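## Task

Place both black-capped timers next to each other on a single top beside the arms, and both wooden pillar blocks next to each other on a single top. All four must stay upright in their present orientation, with the whole base resting on the top. Every other object must finish resting directly on the same top it started on. Nothing may enter the slot in a weight's top, or the attempt fails. An arrangement held in place only by a robot at the end does not count. Finish by opening the grippers and moving the arms away.

## Robot and tools

Setup: four identical i2rt Big YAM arms named arm1, arm2, arm3 and arm4. Each has six revolute joints, a two-finger gripper and a wrist camera. Two fixed room cameras, room_a and room_b, watch the scene. With joints 1 and 6 at 0 and the hand level and facing forward, the wrist camera rides on top of the hand and looks toward the fingertips. The hand can reach roughly 1.0 m out from the joint-1 axis. Joints move at different speeds, so the hand may sweep a wide curve between postures. Loose objects can occasionally be nudged by outside disturbances.

Frames: everything shares one scene frame, origin on the floor, +z up. "hand" is the midpoint between the fingertips; its z axis runs along the fingers and the fingers open and close along its y axis. Hand poses are computed from each arm's actual foot pose, which is never printed.

execute_actions(actions, cameras): actions is a list holding exactly one action, or empty (an empty list just reports state and pictures). The action is an object keyed by arm name; under each arm goes "joints", a dictionary of absolute targets (not offsets) by joint name. Each arm gets its own dictionary; list only the joints you want to set. Units and ranges: joint1_rad -2.879 to 2.879 (rotation about the foot; positive is counter-clockwise viewed from above; 0 points the arm the way its foot faces). joint2_rad 0 to 3.141 (shoulder; 0 has the upper arm lying back roughly level, increasing raises it and then brings it forward). joint3_rad 0 to 3.019 (elbow; 0 is fully folded, increasing opens it). joint4_rad -1.692 to 1.57 (hand pitch; positive tips the fingers up). joint5_rad -1.57 to 1.57 (hand yaw; positive toward the arm's right). joint6_rad -2.094 to 2.094 (hand roll; positive is clockwise seen from behind). gripper_m 0 to 0.093, the fingertip gap in metres. Tolerances counted as reached: ±0.045, ±0.14, ±0.09, ±0.055, ±0.03, ±0.035 rad for joints 1 to 6 and ±0.003 m for the gripper. Grip force tops out near 50 to 62 N per pad, lower on some grippers. All motions in one action start together and may finish at different times. A joint or arm left out may keep pushing toward an earlier target without joint_status showing it. Any unknown key or out-of-range number rejects the whole call and nothing moves. cameras is a list from arm1_cam_wrist, arm2_cam_wrist, arm3_cam_wrist, arm4_cam_wrist, room_a, room_b, all; omitted, null or ["all"] returns every camera, [] returns none. The "pictures" line gives the image order.

wait(seconds): 0 to 10; commands nothing, lets the scene run, and returns the same state and pictures as an empty action.

zoom_image(camera, region): enlarges part of a camera's most recent full image. region is [x0, y0, x1, y1] in that image's pixels, origin top-left, at most 504 by 504.

read_manual(section): returns only the URDF licence and notice texts ("licences"); no motion.

finished_scene(scene): closes the current scene by its number once the arms have held the last command; irreversible, and reports whether the job succeeded. Replying without any tool call ends the run.

Reading results: joint_status tells how each commanded motion of the last accepted action ended. off_target: stopped short and may still push. contact_stop or time_out: the old target is dropped and the joint holds where it stopped, except that a joint that timed out may keep a target within 0.375, 0.375, 0.113, 0.225, 0.075, 0.3 rad (joints 1 to 6) of where it stands, keep pushing, and move there on its own if freed; on_its_own lists such joints. To relieve that push, command the joint's reported position. "joint command not followed" (often with a cause line) means a safety check, such as self- or inter-arm clearance, blocked that arm's joint targets; its gripper target still runs, and blocked joints show not_followed and may be retried with later actions until valid targets arrive. on_its_own reports uncommanded behaviour; "held at" is the held target, not the current position. A target very near the current reading may produce no motion. Joints carrying a load may sag.

Cautions: the arms do not stop on contact and can push hard; sustained pushing or holding heats motors. A MOTOR HOT line appears from 85 °C; at 100 °C that arm and its gripper go limp and it falls (OVER-TEMPERATURE FAULT, with limit_stop_at_motor_heat in joint_status; resend targets afterward). A hard squeeze between two arms fails the job and stops everything; a hard hit can too. The clearance check can react late and ignores fingers, gripper housings and wrist cameras, and no state line reports arm-to-arm contact. Contact via an object, held or not, does not count. Arms act independently; one stalling does not pause the rest. If a result reports a stop, later execute_actions, wait and finished_scene calls in that same reply are skipped. Never let objects drop, topple, slip, get slammed or leave the work area or land on the floor. Release everything and back away before finishing. Robot time spent moving matters; thinking continues the simulation while the last command is held.

Each tool is called after ">>>" as name([rows], argument=value, ...), one row to a line, values as JSON.

## Session

>>> execute_actions(actions=[])

Scene clock: 0.00 s.
arm1.joint_positions: joint1_rad=-0.027 joint2_rad=+0.262 joint3_rad=+1.335 joint4_rad=-1.497 joint5_rad=-0.091 joint6_rad=+0.078 gripper_m=+0.095
arm1.joint_status: not commanded
arm1.hand: x=-0.0173 y=-1.8033 z=+1.3413 quat_wxyz=(-0.083, -0.840, -0.020, +0.536) (m; scene frame)
arm2.joint_positions: joint1_rad=-0.702 joint2_rad=+0.274 joint3_rad=+1.378 joint4_rad=-1.322 joint5_rad=-0.028 joint6_rad=-0.316 gripper_m=+0.094
arm2.joint_status: not commanded
arm2.hand: x=+0.3727 y=-0.4498 z=+1.3239 quat_wxyz=(-0.580, -0.048, -0.782, +0.225) (m; scene frame)
arm3.joint_positions: joint1_rad=-0.753 joint2_rad=+0.302 joint3_rad=+1.692 joint4_rad=-1.259 joint5_rad=+0.100 joint6_rad=-0.666 gripper_m=+0.094
arm3.joint_status: not commanded
arm3.hand: x=-0.6193 y=+0.7559 z=+1.4803 quat_wxyz=(-0.052, -0.498, -0.433, +0.750) (m; scene frame)
arm4.joint_positions: joint1_rad=+0.871 joint2_rad=+0.580 joint3_rad=+1.495 joint4_rad=-1.208 joint5_rad=-0.279 joint6_rad=+0.481 gripper_m=+0.095
arm4.joint_status: not commanded
arm4.hand: x=+0.0380 y=+1.4797 z=+1.3888 quat_wxyz=(+0.158, +0.770, -0.231, -0.574) (m; scene frame)
pictures: arm1_cam_wrist, arm2_cam_wrist, arm3_cam_wrist, arm4_cam_wrist, room_a, room_b
Images, in order (width x height): arm1_cam_wrist 616x616, arm2_cam_wrist 616x616, arm3_cam_wrist 616x616, arm4_cam_wrist 616x616, room_a 504x504, room_b 504x504.

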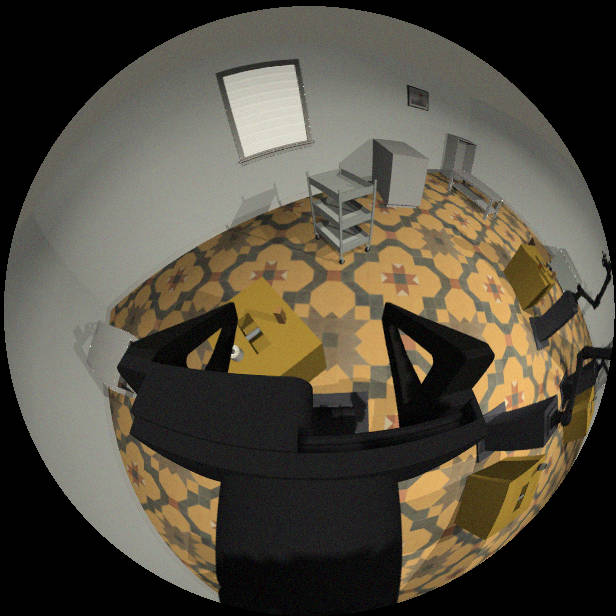

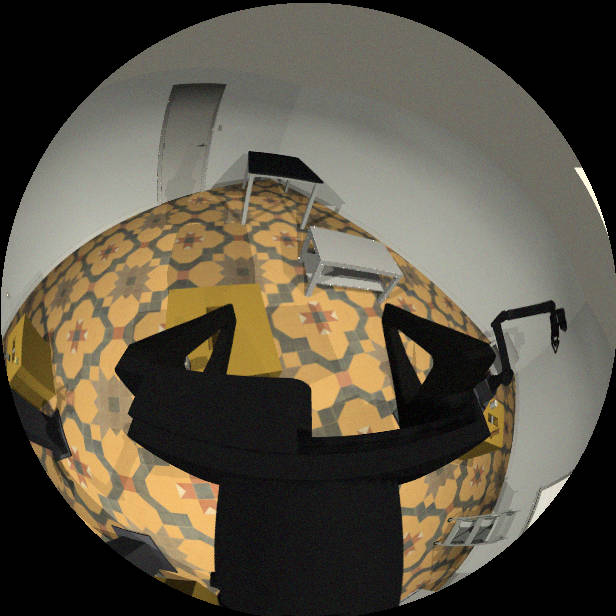

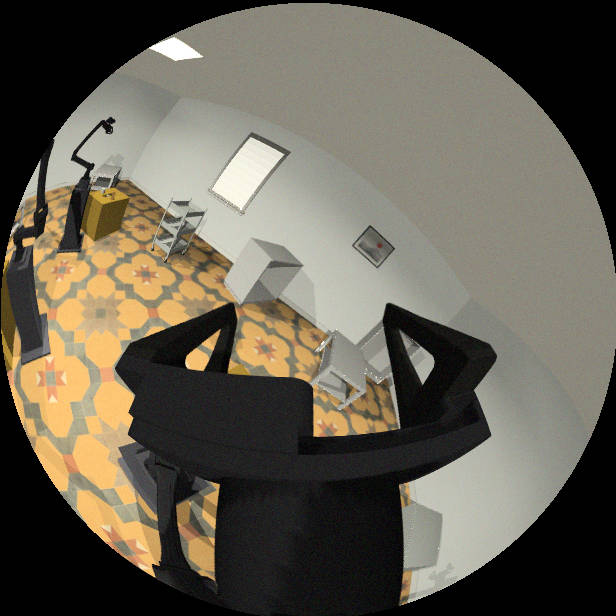

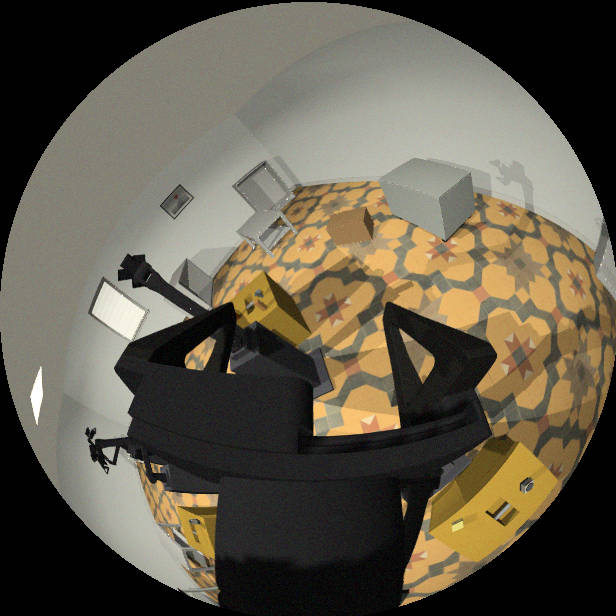

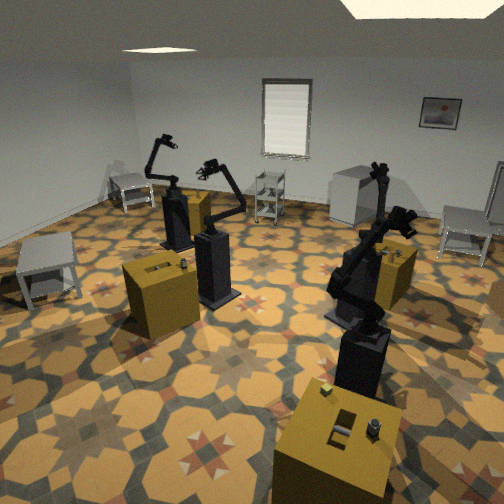

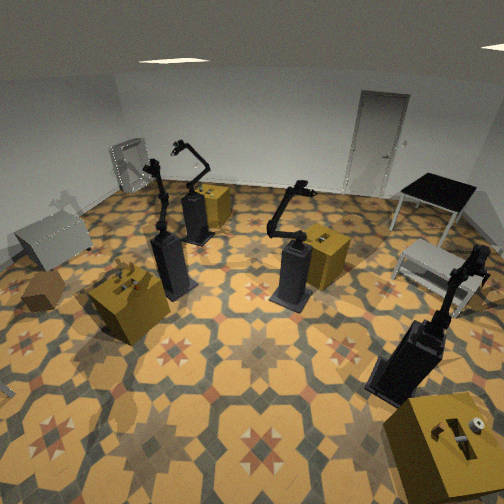

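>>> zoom_image(camera="room_a", region=[260, 360, 420, 504])

>>> zoom_image(camera="room_b", region=[380, 380, 504, 504])

>>> zoom_image(camera="room_a", region=[110, 180, 230, 300])

>>> zoom_image(camera="room_b", region=[80, 240, 190, 350])

Region (260, 360, 420, 504) of room_a's 504x504 image, scaled by 3.150, with more detail than that image has; it fills the top 454 rows of this view, and the rest is white.

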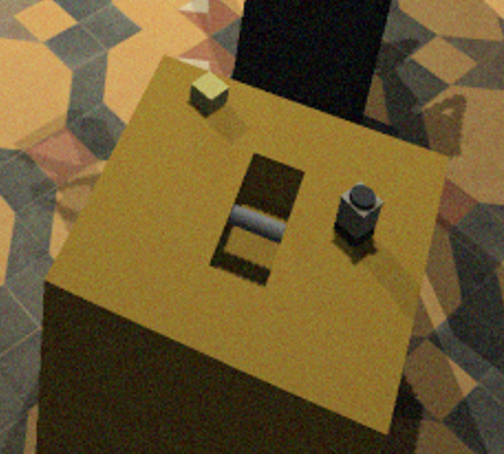

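Region (380, 380, 504, 504) of room_b's 504x504 image, scaled by 4.065, with more detail than that image has.

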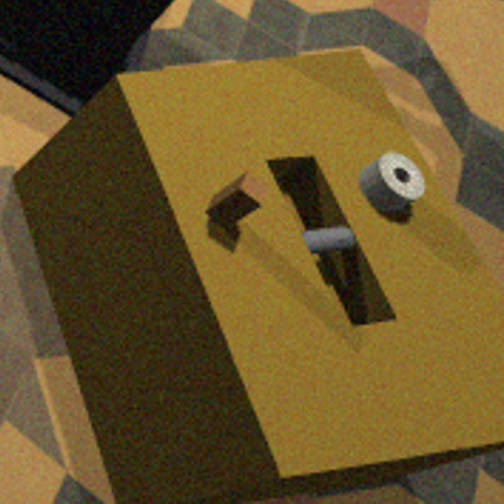

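Region (110, 180, 230, 300) of room_a's 504x504 image, scaled by 4.200, with more detail than that image has.

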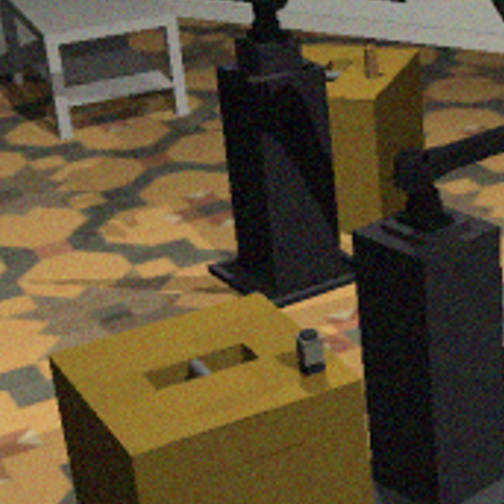

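Region (80, 240, 190, 350) of room_b's 504x504 image, scaled by 4.582, with more detail than that image has.

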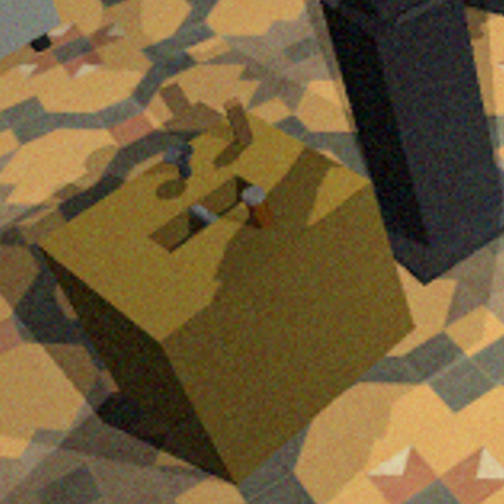

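>>> execute_actions([
  {"arm1":{"joints":{"joint1_rad":0,"joint2_rad":1.0,"joint3_rad":1.1,"joint4_rad":-1.2,"joint5_rad":0,"joint6_rad":0}},"arm2":{"joints":{"joint1_rad":0,"joint2_rad":1.0,"joint3_rad":1.1,"joint4_rad":-1.2,"joint5_rad":0,"joint6_rad":0}},"arm3":{"joints":{"joint1_rad":-1.2,"joint2_rad":1.0,"joint3_rad":1.1,"joint4_rad":-1.2,"joint5_rad":0,"joint6_rad":0}},"arm4":{"joints":{"joint1_rad":0,"joint2_rad":1.0,"joint3_rad":1.1,"joint4_rad":-1.2,"joint5_rad":0,"joint6_rad":0}}},
])

Scene clock: 95.50 s.
arm1.joint_positions: joint1_rad=-0.006 joint2_rad=+0.993 joint3_rad=+1.084 joint4_rad=-1.219 joint5_rad=-0.004 joint6_rad=+0.007 gripper_m=+0.095
arm1.joint_status: all done
arm1.hand: x=-0.2942 y=-1.8178 z=+1.1087 quat_wxyz=(-0.017, -0.975, -0.041, +0.217) (m; scene frame)
arm2.joint_positions: joint1_rad=-0.004 joint2_rad=+0.996 joint3_rad=+1.082 joint4_rad=-1.209 joint5_rad=+0.001 joint6_rad=-0.014 gripper_m=+0.094
arm2.joint_status: all done
arm2.hand: x=+0.6400 y=-0.3293 z=+1.0323 quat_wxyz=(-0.217, +0.121, -0.968, -0.027) (m; scene frame)
arm3.joint_positions: joint1_rad=-1.190 joint2_rad=+0.998 joint3_rad=+1.069 joint4_rad=-1.205 joint5_rad=+0.000 joint6_rad=-0.010 gripper_m=+0.094
arm3.joint_status: all done
arm3.hand: x=-0.9318 y=+0.5821 z=+1.0538 quat_wxyz=(-0.050, -0.951, -0.221, +0.210) (m; scene frame)
arm4.joint_positions: joint1_rad=+0.006 joint2_rad=+0.997 joint3_rad=+1.060 joint4_rad=-1.205 joint5_rad=-0.001 joint6_rad=+0.017 gripper_m=+0.095
arm4.joint_status: all done
arm4.hand: x=+0.1155 y=+1.7921 z=+1.0484 quat_wxyz=(-0.121, +0.809, -0.548, -0.173) (m; scene frame)
pictures: arm1_cam_wrist, arm2_cam_wrist, arm3_cam_wrist, arm4_cam_wrist, room_a, room_b
Images, in order (width x height): arm1_cam_wrist 616x616, arm2_cam_wrist 616x616, arm3_cam_wrist 616x616, arm4_cam_wrist 616x616, room_a 504x504, room_b 504x504.

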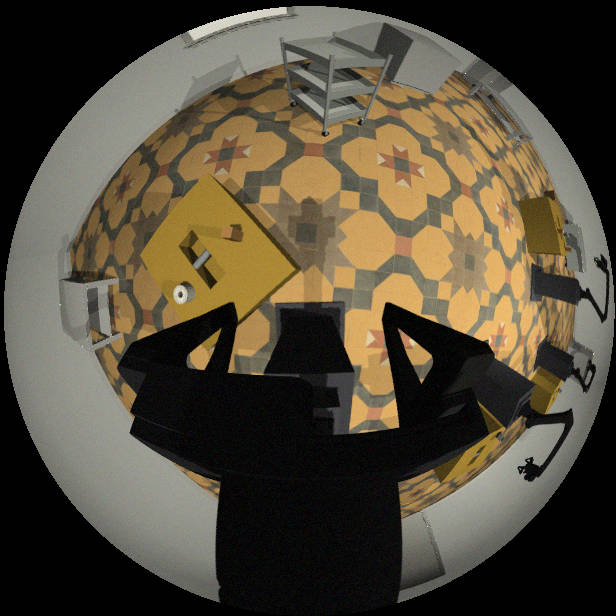

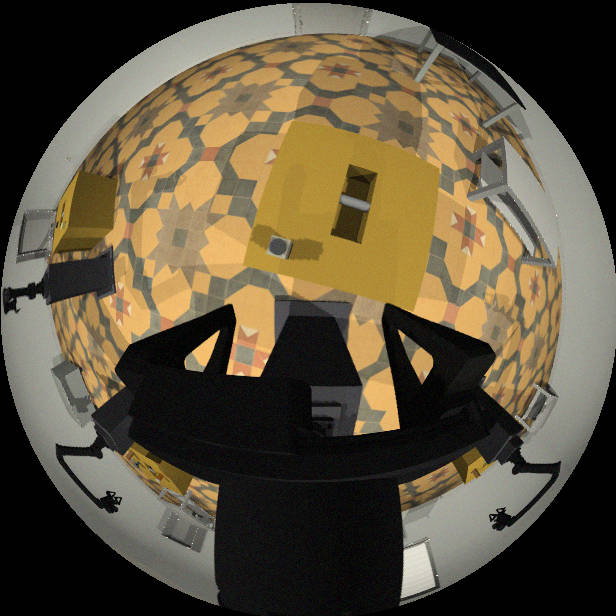

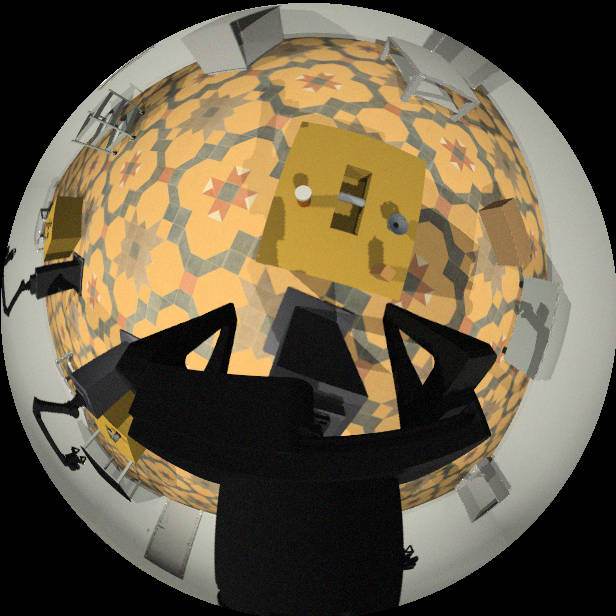

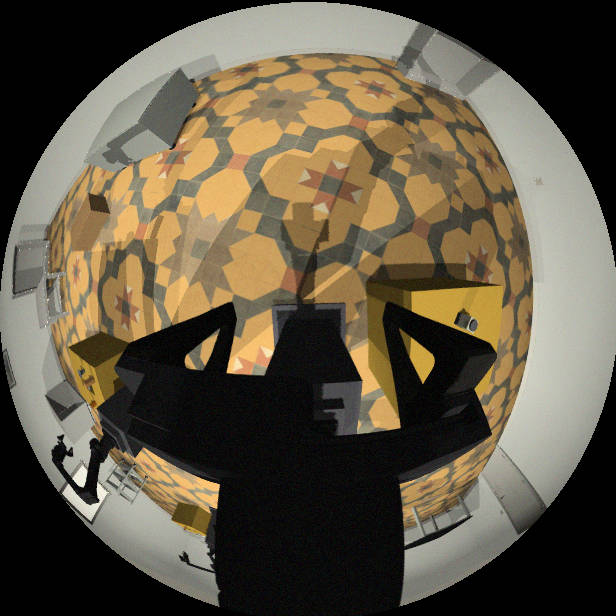

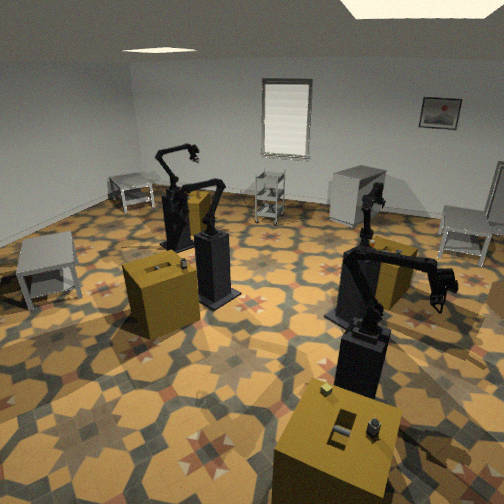

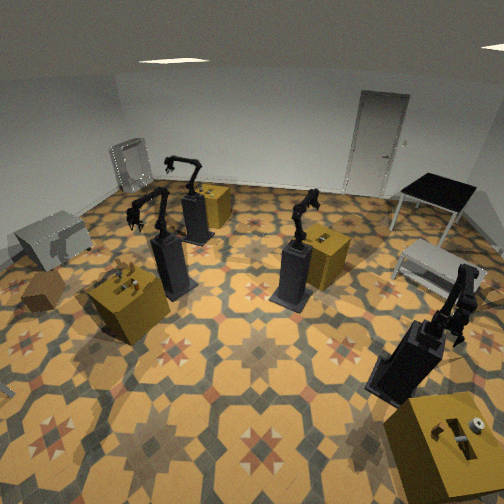

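>>> execute_actions([
  {"arm1":{"joints":{"joint1_rad":0.347,"joint2_rad":1.822,"joint3_rad":1.34,"joint4_rad":-1.071}},"arm2":{"joints":{"joint1_rad":0.14,"joint2_rad":1.588,"joint3_rad":1.17,"joint4_rad":-1.137}},"arm3":{"joints":{"joint1_rad":-1.635,"joint2_rad":1.553,"joint3_rad":1.14,"joint4_rad":-1.131}},"arm4":{"joints":{"joint1_rad":-1.11,"joint2_rad":1.835,"joint3_rad":1.52,"joint4_rad":-1.22}}},
])

Scene clock: 133.90 s.
arm1.joint_positions: joint1_rad=+0.353 joint2_rad=+1.830 joint3_rad=+1.321 joint4_rad=-1.080 joint5_rad=-0.001 joint6_rad=+0.006 gripper_m=+0.095
arm1.joint_status: all done
arm1.hand: x=-0.3993 y=-2.0107 z=+0.8597 quat_wxyz=(-0.003, -0.975, -0.221, -0.010) (m; scene frame)
arm2.joint_positions: joint1_rad=+0.141 joint2_rad=+1.595 joint3_rad=+1.148 joint4_rad=-1.144 joint5_rad=+0.000 joint6_rad=-0.013 gripper_m=+0.094
arm2.joint_status: all done
arm2.hand: x=+0.6949 y=-0.2496 z=+0.8320 quat_wxyz=(+0.014, +0.196, -0.981, -0.001) (m; scene frame)
arm3.joint_positions: joint1_rad=-1.639 joint2_rad=+1.564 joint3_rad=+1.102 joint4_rad=-1.144 joint5_rad=+0.000 joint6_rad=-0.008 gripper_m=+0.094
arm3.joint_status: all done
arm3.hand: x=-1.0278 y=+0.7372 z=+0.8563 quat_wxyz=(-0.002, -1.000, -0.003, -0.020) (m; scene frame)
arm4.joint_positions: joint1_rad=-1.118 joint2_rad=+1.859 joint3_rad=+1.496 joint4_rad=-1.216 joint5_rad=+0.000 joint6_rad=+0.014 gripper_m=+0.095
arm4.joint_status: all done
arm4.hand: x=+0.6219 y=+1.8714 z=+0.8629 quat_wxyz=(-0.003, +0.401, -0.916, +0.003) (m; scene frame)
pictures: arm1_cam_wrist, arm2_cam_wrist, arm3_cam_wrist, arm4_cam_wrist, room_a, room_b
Images, in order (width x height): arm1_cam_wrist 616x616, arm2_cam_wrist 616x616, arm3_cam_wrist 616x616, arm4_cam_wrist 616x616, room_a 504x504, room_b 504x504.

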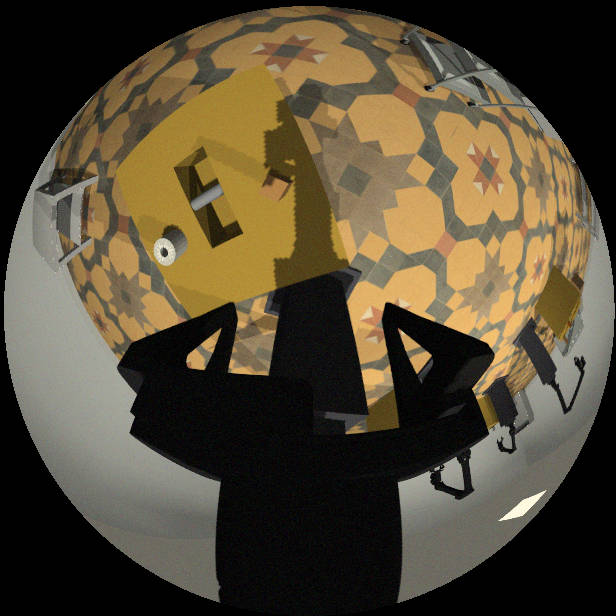

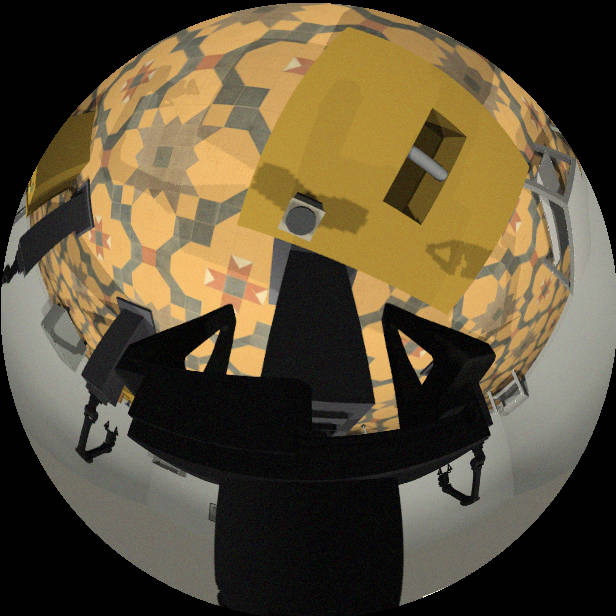

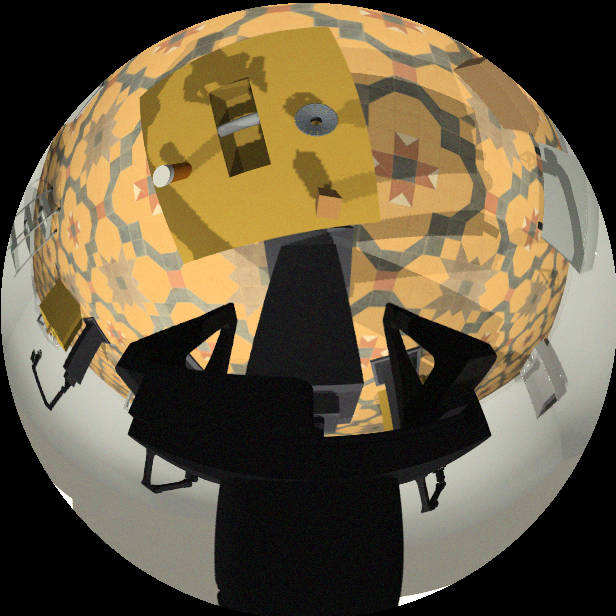

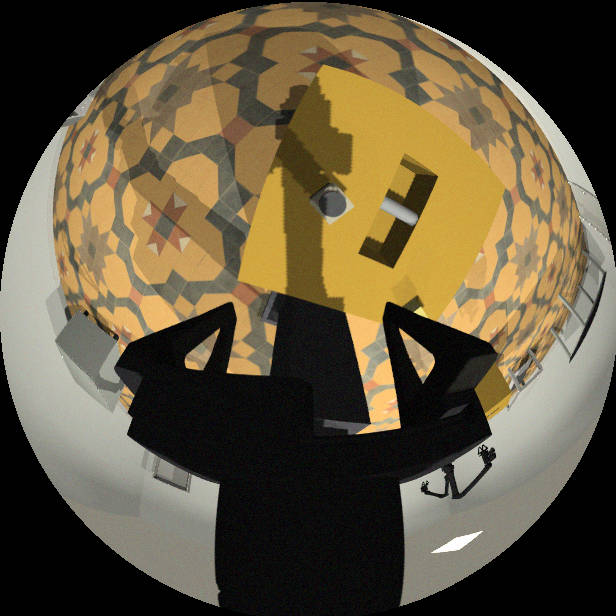

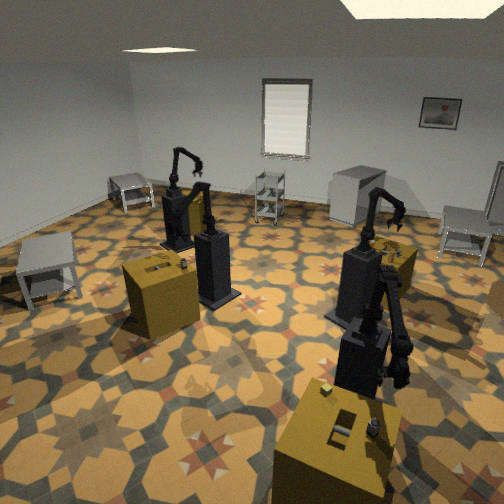

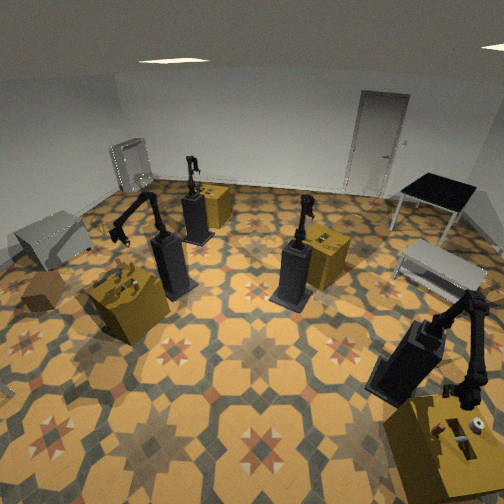

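>>> zoom_image(camera="arm4_cam_wrist", region=[280, 150, 380, 250])

>>> zoom_image(camera="arm1_cam_wrist", region=[225, 135, 325, 235])

Region (280, 150, 380, 250) of arm4_cam_wrist's 616x616 image, scaled by 5.040, with more detail than that image has.

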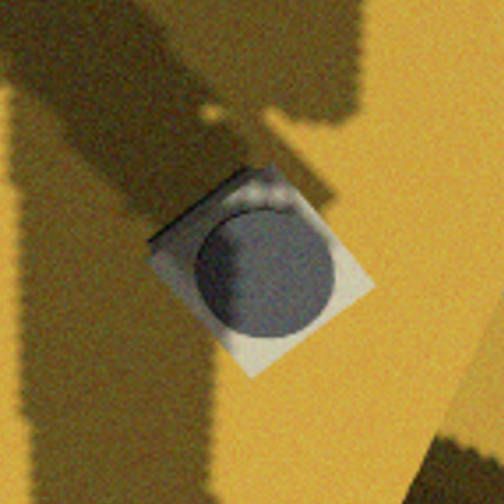

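Region (225, 135, 325, 235) of arm1_cam_wrist's 616x616 image, scaled by 5.040, with more detail than that image has.

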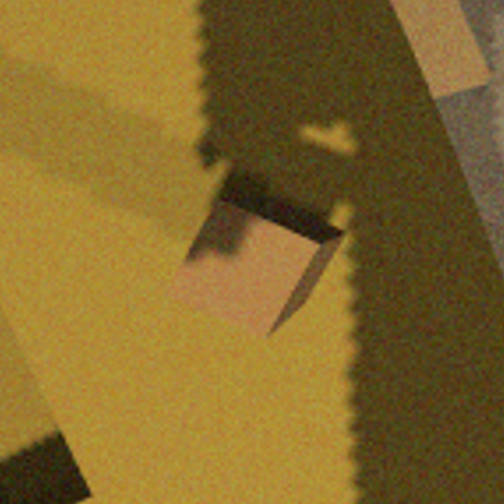

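>>> execute_actions([
  {"arm1":{"joints":{"joint1_rad":0.462,"joint2_rad":2.14,"joint3_rad":1.44,"joint4_rad":-0.835,"joint6_rad":0.58}},"arm3":{"joints":{"joint1_rad":2.203,"joint2_rad":1.2,"joint3_rad":0.69,"joint4_rad":1.0}},"arm4":{"joints":{"joint1_rad":-1.165,"joint2_rad":2.07,"joint3_rad":1.525,"joint4_rad":-0.99,"joint6_rad":-0.71}}},
], cameras=["arm1_cam_wrist","arm4_cam_wrist","room_a","room_b"])

Scene clock: 251.03 s.
arm1.joint_positions: joint1_rad=+0.464 joint2_rad=+2.151 joint3_rad=+1.421 joint4_rad=-0.850 joint5_rad=-0.001 joint6_rad=+0.573 gripper_m=+0.095
arm1.joint_status: all done
arm1.hand: x=-0.4176 y=-2.0912 z=+0.7227 quat_wxyz=(-0.002, -1.000, +0.005, -0.006) (m; scene frame)
arm2.joint_positions: joint1_rad=+0.141 joint2_rad=+1.595 joint3_rad=+1.148 joint4_rad=-1.144 joint5_rad=+0.000 joint6_rad=-0.013 gripper_m=+0.094
arm2.joint_status: not commanded
arm2.hand: x=+0.6949 y=-0.2496 z=+0.8320 quat_wxyz=(+0.014, +0.196, -0.981, -0.001) (m; scene frame)
arm3.joint_positions: joint1_rad=+2.197 joint2_rad=+1.206 joint3_rad=+0.689 joint4_rad=+0.975 joint5_rad=+0.000 joint6_rad=-0.008 gripper_m=+0.094
arm3.joint_status: all done
arm3.hand: x=-0.2220 y=+1.0589 z=+1.1933 quat_wxyz=(-0.800, +0.184, -0.495, -0.284) (m; scene frame)
arm4.joint_positions: joint1_rad=-1.164 joint2_rad=+2.097 joint3_rad=+1.500 joint4_rad=-1.002 joint5_rad=+0.000 joint6_rad=-0.694 gripper_m=+0.095
arm4.joint_status: all done
arm4.hand: x=+0.6630 y=+1.8761 z=+0.7338 quat_wxyz=(+0.008, +0.677, -0.736, +0.005) (m; scene frame)
pictures: arm1_cam_wrist, arm4_cam_wrist, room_a, room_b
Images, in order (width x height): arm1_cam_wrist 616x616, arm4_cam_wrist 616x616, room_a 504x504, room_b 504x504.

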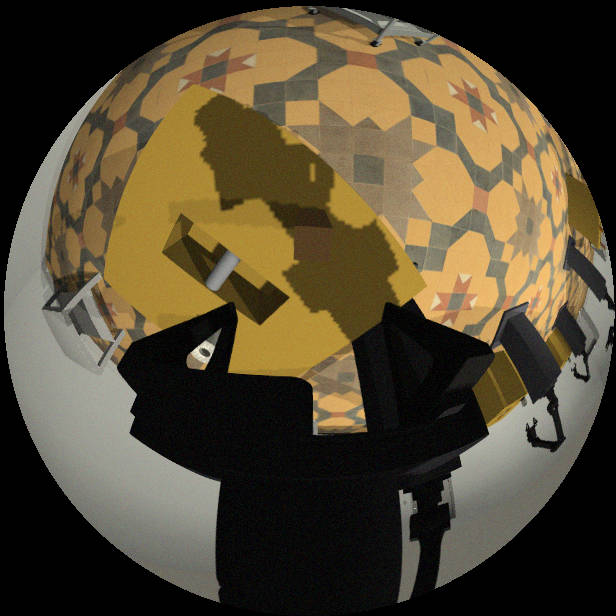

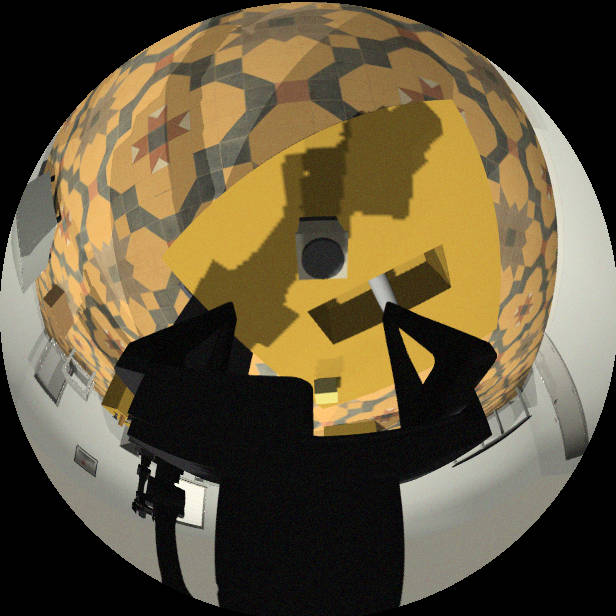

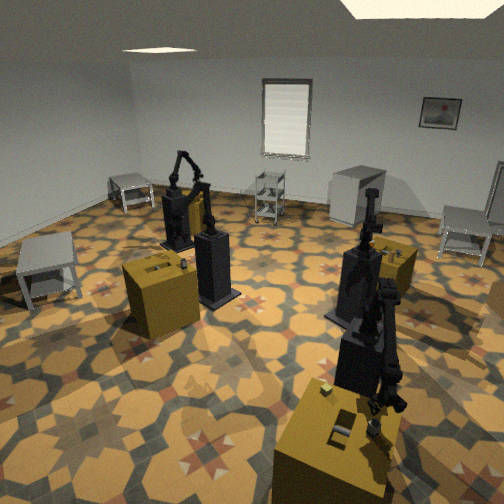

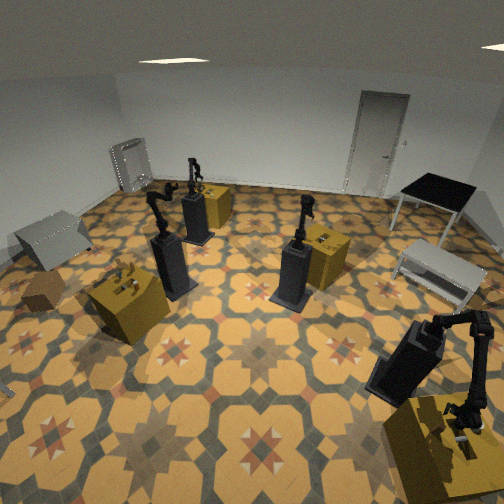

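>>> execute_actions([
  {"arm1":{"joints":{"joint1_rad":0.448,"joint2_rad":2.227,"joint3_rad":1.477,"joint4_rad":-0.78}},"arm4":{"joints":{"joint1_rad":-1.186,"joint2_rad":2.165,"joint3_rad":1.493,"joint4_rad":-0.84}}},
], cameras=["arm1_cam_wrist","arm4_cam_wrist","room_a","room_b"])

>>> zoom_image(camera="room_a", region=[330, 370, 430, 470])

>>> zoom_image(camera="room_b", region=[404, 380, 504, 480])

Scene clock: 285.03 s.
arm1.joint_positions: joint1_rad=+0.453 joint2_rad=+2.200 joint3_rad=+1.449 joint4_rad=-0.795 joint5_rad=-0.001 joint6_rad=+0.573 gripper_m=+0.095
arm1.joint_status: all done
arm1.hand: x=-0.4349 y=-2.0944 z=+0.7036 quat_wxyz=(-0.011, -1.000, +0.011, +0.008) (m; scene frame)
arm2.joint_positions: joint1_rad=+0.141 joint2_rad=+1.595 joint3_rad=+1.148 joint4_rad=-1.144 joint5_rad=+0.000 joint6_rad=-0.013 gripper_m=+0.094
arm2.joint_status: not commanded
arm2.hand: x=+0.6949 y=-0.2496 z=+0.8320 quat_wxyz=(+0.014, +0.196, -0.981, -0.001) (m; scene frame)
arm3.joint_positions: joint1_rad=+2.197 joint2_rad=+1.206 joint3_rad=+0.689 joint4_rad=+0.975 joint5_rad=+0.000 joint6_rad=-0.008 gripper_m=+0.094
arm3.joint_status: not commanded
arm3.hand: x=-0.2220 y=+1.0589 z=+1.1933 quat_wxyz=(-0.800, +0.184, -0.495, -0.284) (m; scene frame)
arm4.joint_positions: joint1_rad=-1.176 joint2_rad=+2.164 joint3_rad=+1.485 joint4_rad=-0.853 joint5_rad=+0.000 joint6_rad=-0.694 gripper_m=+0.095
arm4.joint_status: all done
arm4.hand: x=+0.6811 y=+1.8832 z=+0.6922 quat_wxyz=(-0.026, +0.672, -0.740, +0.003) (m; scene frame)
pictures: arm1_cam_wrist, arm4_cam_wrist, room_a, room_b
Images, in order (width x height): arm1_cam_wrist 616x616, arm4_cam_wrist 616x616, room_a 504x504, room_b 504x504.

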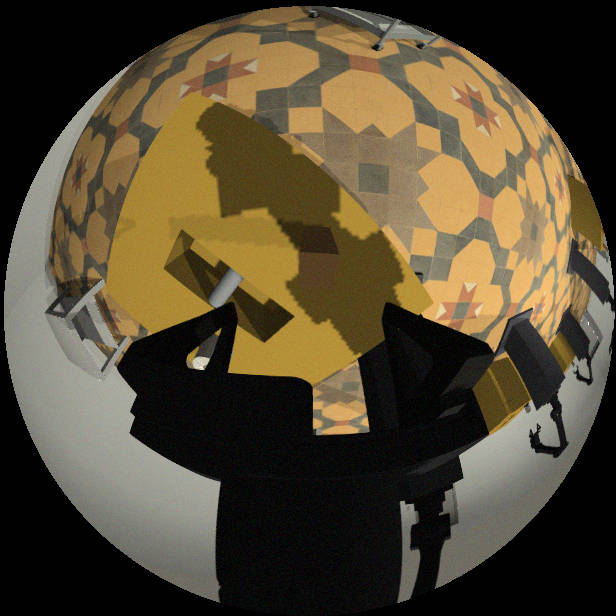

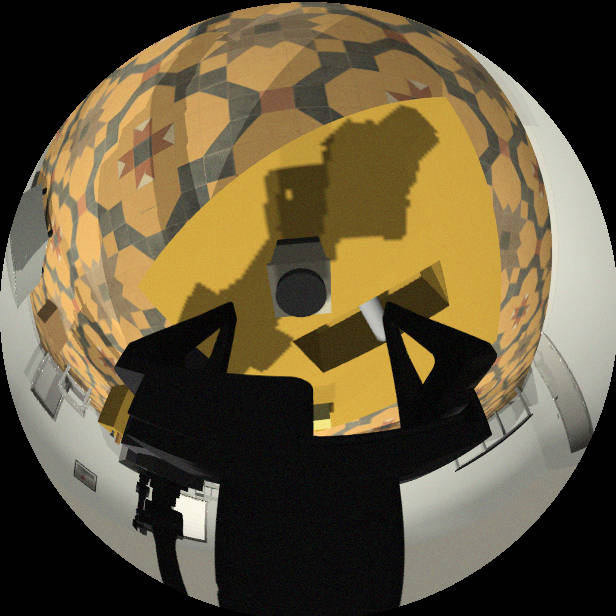

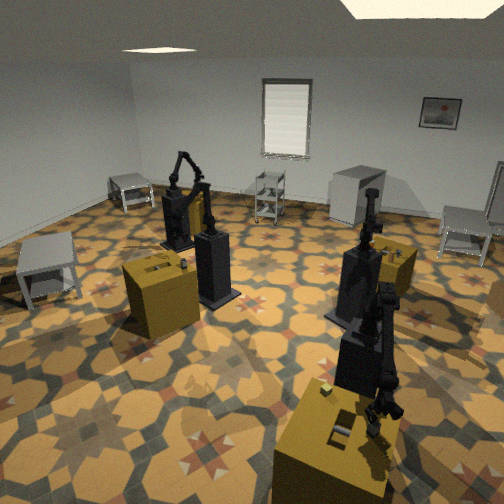

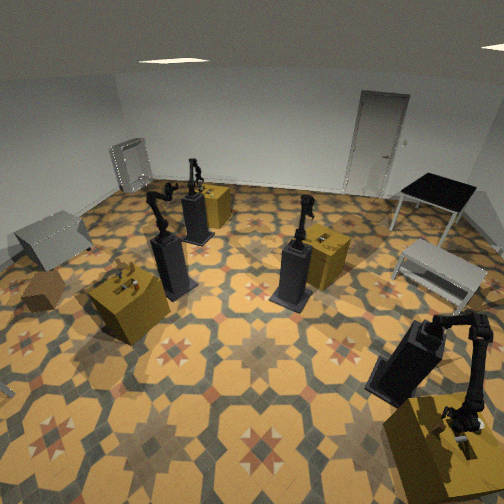

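Region (330, 370, 430, 470) of room_a's 504x504 image, scaled by 5.040, with more detail than that image has.

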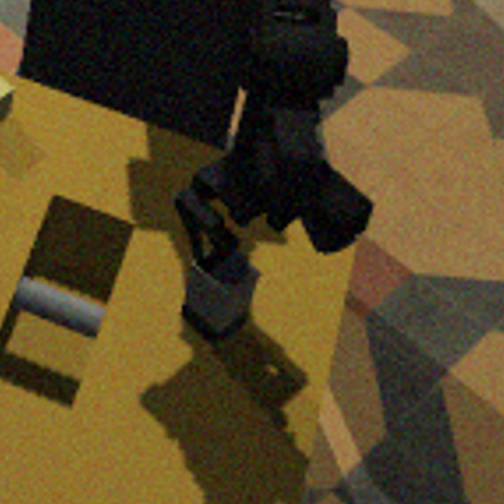

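Region (404, 380, 504, 480) of room_b's 504x504 image, scaled by 5.040, with more detail than that image has.

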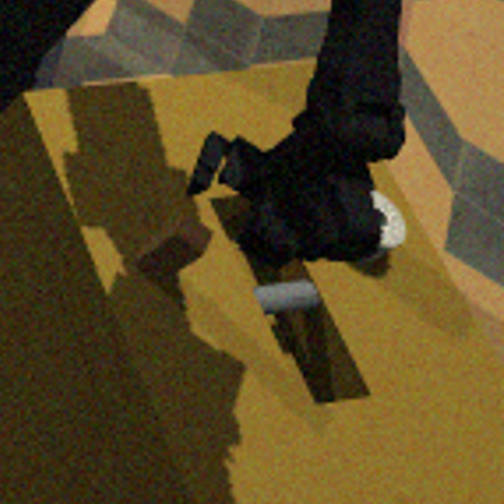

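>>> zoom_image(camera="arm1_cam_wrist", region=[250, 200, 390, 340])

>>> execute_actions([
  {"arm4":{"joints":{"joint1_rad":-1.195,"joint2_rad":2.295,"joint3_rad":1.48,"joint4_rad":-0.74}},"arm3":{"joints":{"joint2_rad":1.85,"joint3_rad":0.68,"joint4_rad":1.36}}},
], cameras=["arm1_cam_wrist","arm4_cam_wrist","room_a"])

Region (250, 200, 390, 340) of arm1_cam_wrist's 616x616 image, scaled by 3.600, with more detail than that image has.

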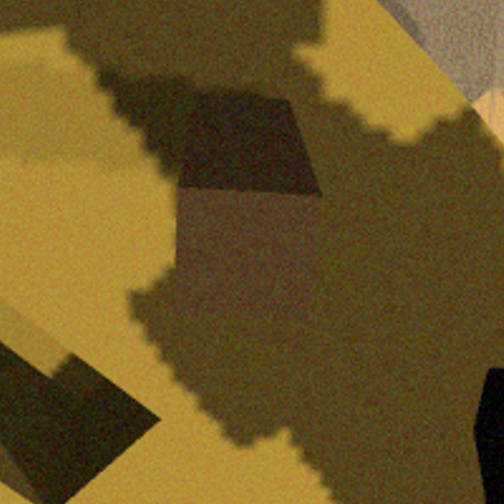

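Scene clock: 311.47 s.
arm1.joint_positions: joint1_rad=+0.453 joint2_rad=+2.200 joint3_rad=+1.449 joint4_rad=-0.795 joint5_rad=-0.001 joint6_rad=+0.573 gripper_m=+0.095
arm1.joint_status: not commanded
arm1.hand: x=-0.4349 y=-2.0944 z=+0.7036 quat_wxyz=(-0.011, -1.000, +0.011, +0.008) (m; scene frame)
arm2.joint_positions: joint1_rad=+0.141 joint2_rad=+1.595 joint3_rad=+1.148 joint4_rad=-1.144 joint5_rad=+0.000 joint6_rad=-0.013 gripper_m=+0.094
arm2.joint_status: not commanded
arm2.hand: x=+0.6949 y=-0.2496 z=+0.8320 quat_wxyz=(+0.014, +0.196, -0.981, -0.001) (m; scene frame)
arm3.joint_positions: joint1_rad=+2.197 joint2_rad=+1.858 joint3_rad=+0.679 joint4_rad=+1.332 joint5_rad=+0.000 joint6_rad=-0.008 gripper_m=+0.094
arm3.joint_status: all done
arm3.hand: x=-0.1591 y=+1.1091 z=+0.9243 quat_wxyz=(-0.716, +0.226, -0.610, -0.254) (m; scene frame)
arm4.joint_positions: joint1_rad=-1.184 joint2_rad=+2.310 joint3_rad=+1.465 joint4_rad=-0.750 joint5_rad=+0.000 joint6_rad=-0.694 gripper_m=+0.095
arm4.joint_status: all done
arm4.hand: x=+0.6698 y=+1.8645 z=+0.6036 quat_wxyz=(+0.006, +0.670, -0.743, +0.004) (m; scene frame)
pictures: arm1_cam_wrist, arm4_cam_wrist, room_a
Images, in order (width x height): arm1_cam_wrist 616x616, arm4_cam_wrist 616x616, room_a 504x504.

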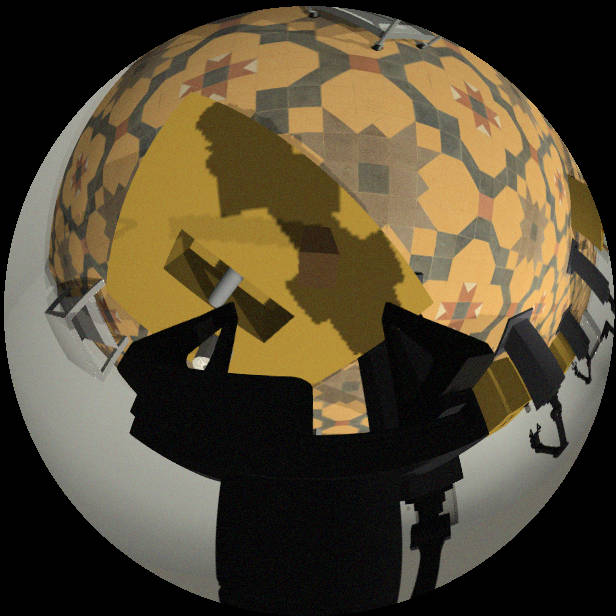

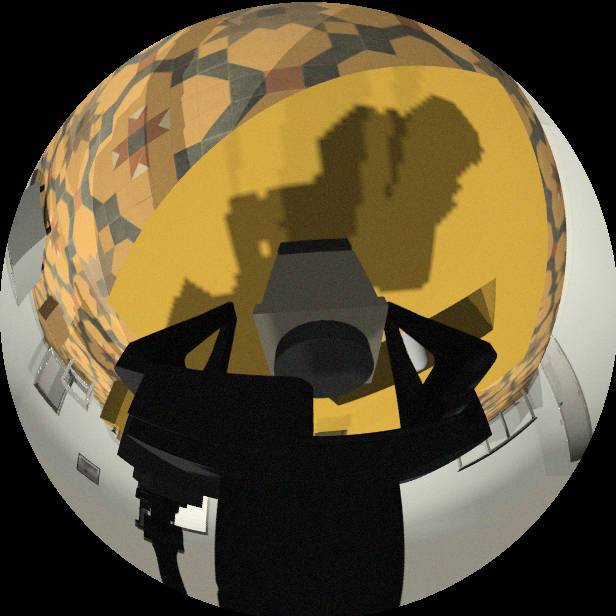

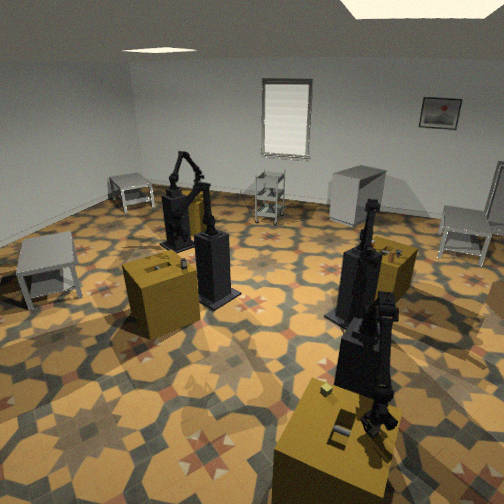

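>>> execute_actions([
  {"arm4":{"joints":{"joint2_rad":2.265,"joint4_rad":-0.76}},"arm1":{"joints":{"joint2_rad":2.285,"joint3_rad":1.455,"joint4_rad":-0.71}}},
], cameras=["arm1_cam_wrist","arm4_cam_wrist"])

Scene clock: 333.83 s.
arm1.joint_positions: joint1_rad=+0.453 joint2_rad=+2.265 joint3_rad=+1.449 joint4_rad=-0.727 joint5_rad=-0.001 joint6_rad=+0.573 gripper_m=+0.095
arm1.joint_status: all done
arm1.hand: x=-0.4346 y=-2.0946 z=+0.6675 quat_wxyz=(-0.012, -1.000, +0.011, +0.010) (m; scene frame)
arm2.joint_positions: joint1_rad=+0.141 joint2_rad=+1.595 joint3_rad=+1.148 joint4_rad=-1.144 joint5_rad=+0.000 joint6_rad=-0.013 gripper_m=+0.094
arm2.joint_status: not commanded
arm2.hand: x=+0.6949 y=-0.2496 z=+0.8320 quat_wxyz=(+0.014, +0.196, -0.981, -0.001) (m; scene frame)
arm3.joint_positions: joint1_rad=+2.197 joint2_rad=+1.858 joint3_rad=+0.679 joint4_rad=+1.332 joint5_rad=+0.000 joint6_rad=-0.008 gripper_m=+0.094
arm3.joint_status: not commanded
arm3.hand: x=-0.1591 y=+1.1091 z=+0.9243 quat_wxyz=(-0.716, +0.226, -0.610, -0.254) (m; scene frame)
arm4.joint_positions: joint1_rad=-1.184 joint2_rad=+2.294 joint3_rad=+1.465 joint4_rad=-0.750 joint5_rad=+0.000 joint6_rad=-0.694 gripper_m=+0.095
arm4.joint_status: all done
arm4.hand: x=+0.6730 y=+1.8678 z=+0.6126 quat_wxyz=(-0.002, +0.670, -0.743, +0.004) (m; scene frame)
pictures: arm1_cam_wrist, arm4_cam_wrist
Images, in order (width x height): arm1_cam_wrist 616x616, arm4_cam_wrist 616x616.

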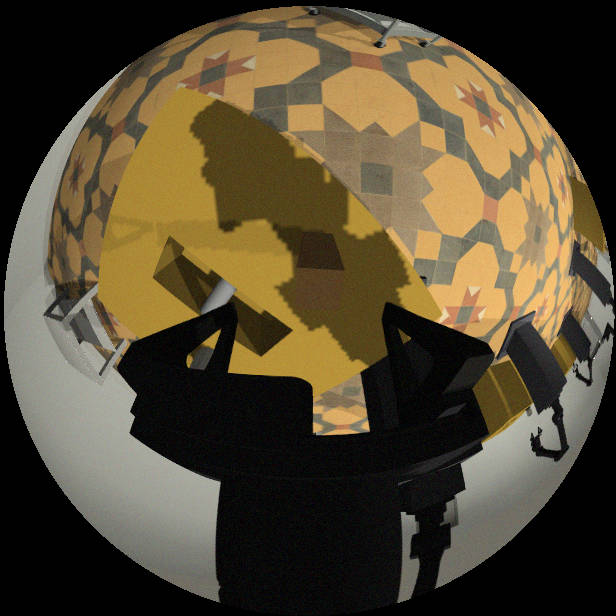

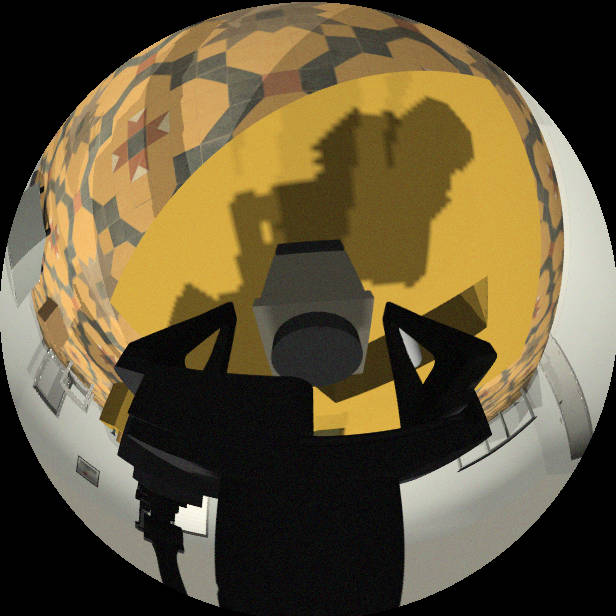

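>>> execute_actions([
  {"arm4":{"joints":{"gripper_m":0.03}},"arm1":{"joints":{"joint1_rad":0.435,"joint2_rad":2.37,"joint4_rad":-0.66}}},
], cameras=["arm1_cam_wrist","arm4_cam_wrist"])

Scene clock: 346.50 s.
arm1.joint_positions: joint1_rad=+0.439 joint2_rad=+2.357 joint3_rad=+1.449 joint4_rad=-0.675 joint5_rad=-0.001 joint6_rad=+0.573 gripper_m=+0.095
arm1.joint_status: all done
arm1.hand: x=-0.4257 y=-2.0805 z=+0.6164 quat_wxyz=(-0.002, -1.000, +0.018, -0.007) (m; scene frame)
arm2.joint_positions: joint1_rad=+0.141 joint2_rad=+1.595 joint3_rad=+1.148 joint4_rad=-1.144 joint5_rad=+0.000 joint6_rad=-0.013 gripper_m=+0.094
arm2.joint_status: not commanded
arm2.hand: x=+0.6949 y=-0.2496 z=+0.8320 quat_wxyz=(+0.014, +0.196, -0.981, -0.001) (m; scene frame)
arm3.joint_positions: joint1_rad=+2.197 joint2_rad=+1.858 joint3_rad=+0.679 joint4_rad=+1.332 joint5_rad=+0.000 joint6_rad=-0.008 gripper_m=+0.094
arm3.joint_status: not commanded
arm3.hand: x=-0.1591 y=+1.1091 z=+0.9243 quat_wxyz=(-0.716, +0.226, -0.610, -0.254) (m; scene frame)
arm4.joint_positions: joint1_rad=-1.184 joint2_rad=+2.294 joint3_rad=+1.465 joint4_rad=-0.751 joint5_rad=+0.000 joint6_rad=-0.695 gripper_m=+0.046
arm4.joint_status: gripper_m off_target (ended at +0.046, target +0.030)
arm4.hand: x=+0.6730 y=+1.8677 z=+0.6126 quat_wxyz=(-0.002, +0.670, -0.742, +0.004) (m; scene frame)
pictures: arm1_cam_wrist, arm4_cam_wrist
Images, in order (width x height): arm1_cam_wrist 616x616, arm4_cam_wrist 616x616.

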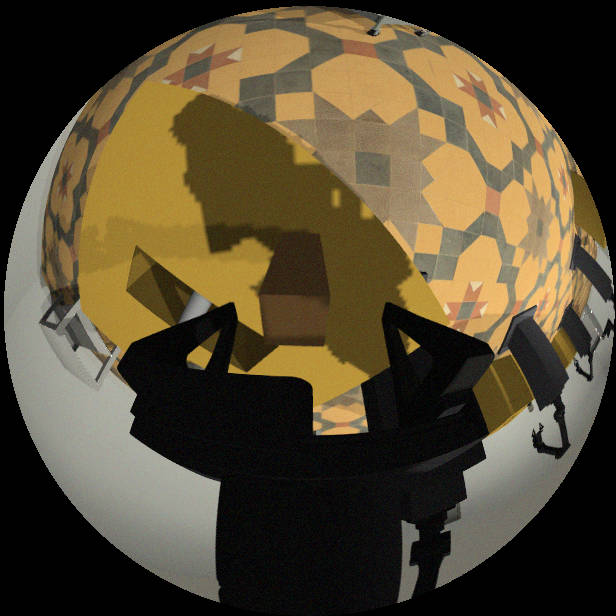

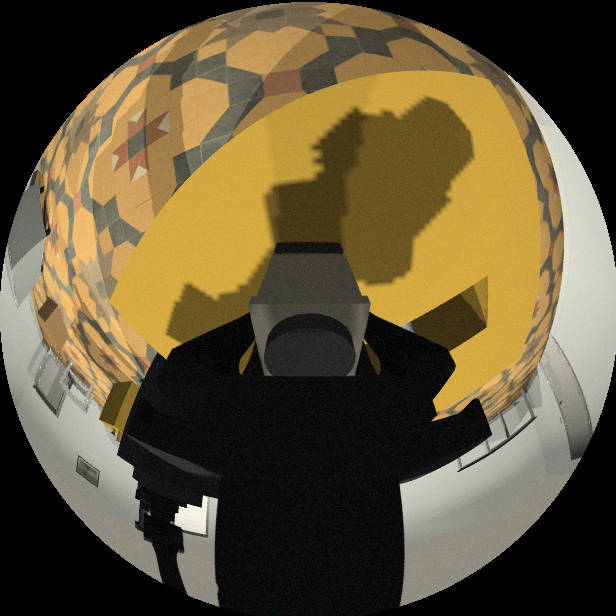

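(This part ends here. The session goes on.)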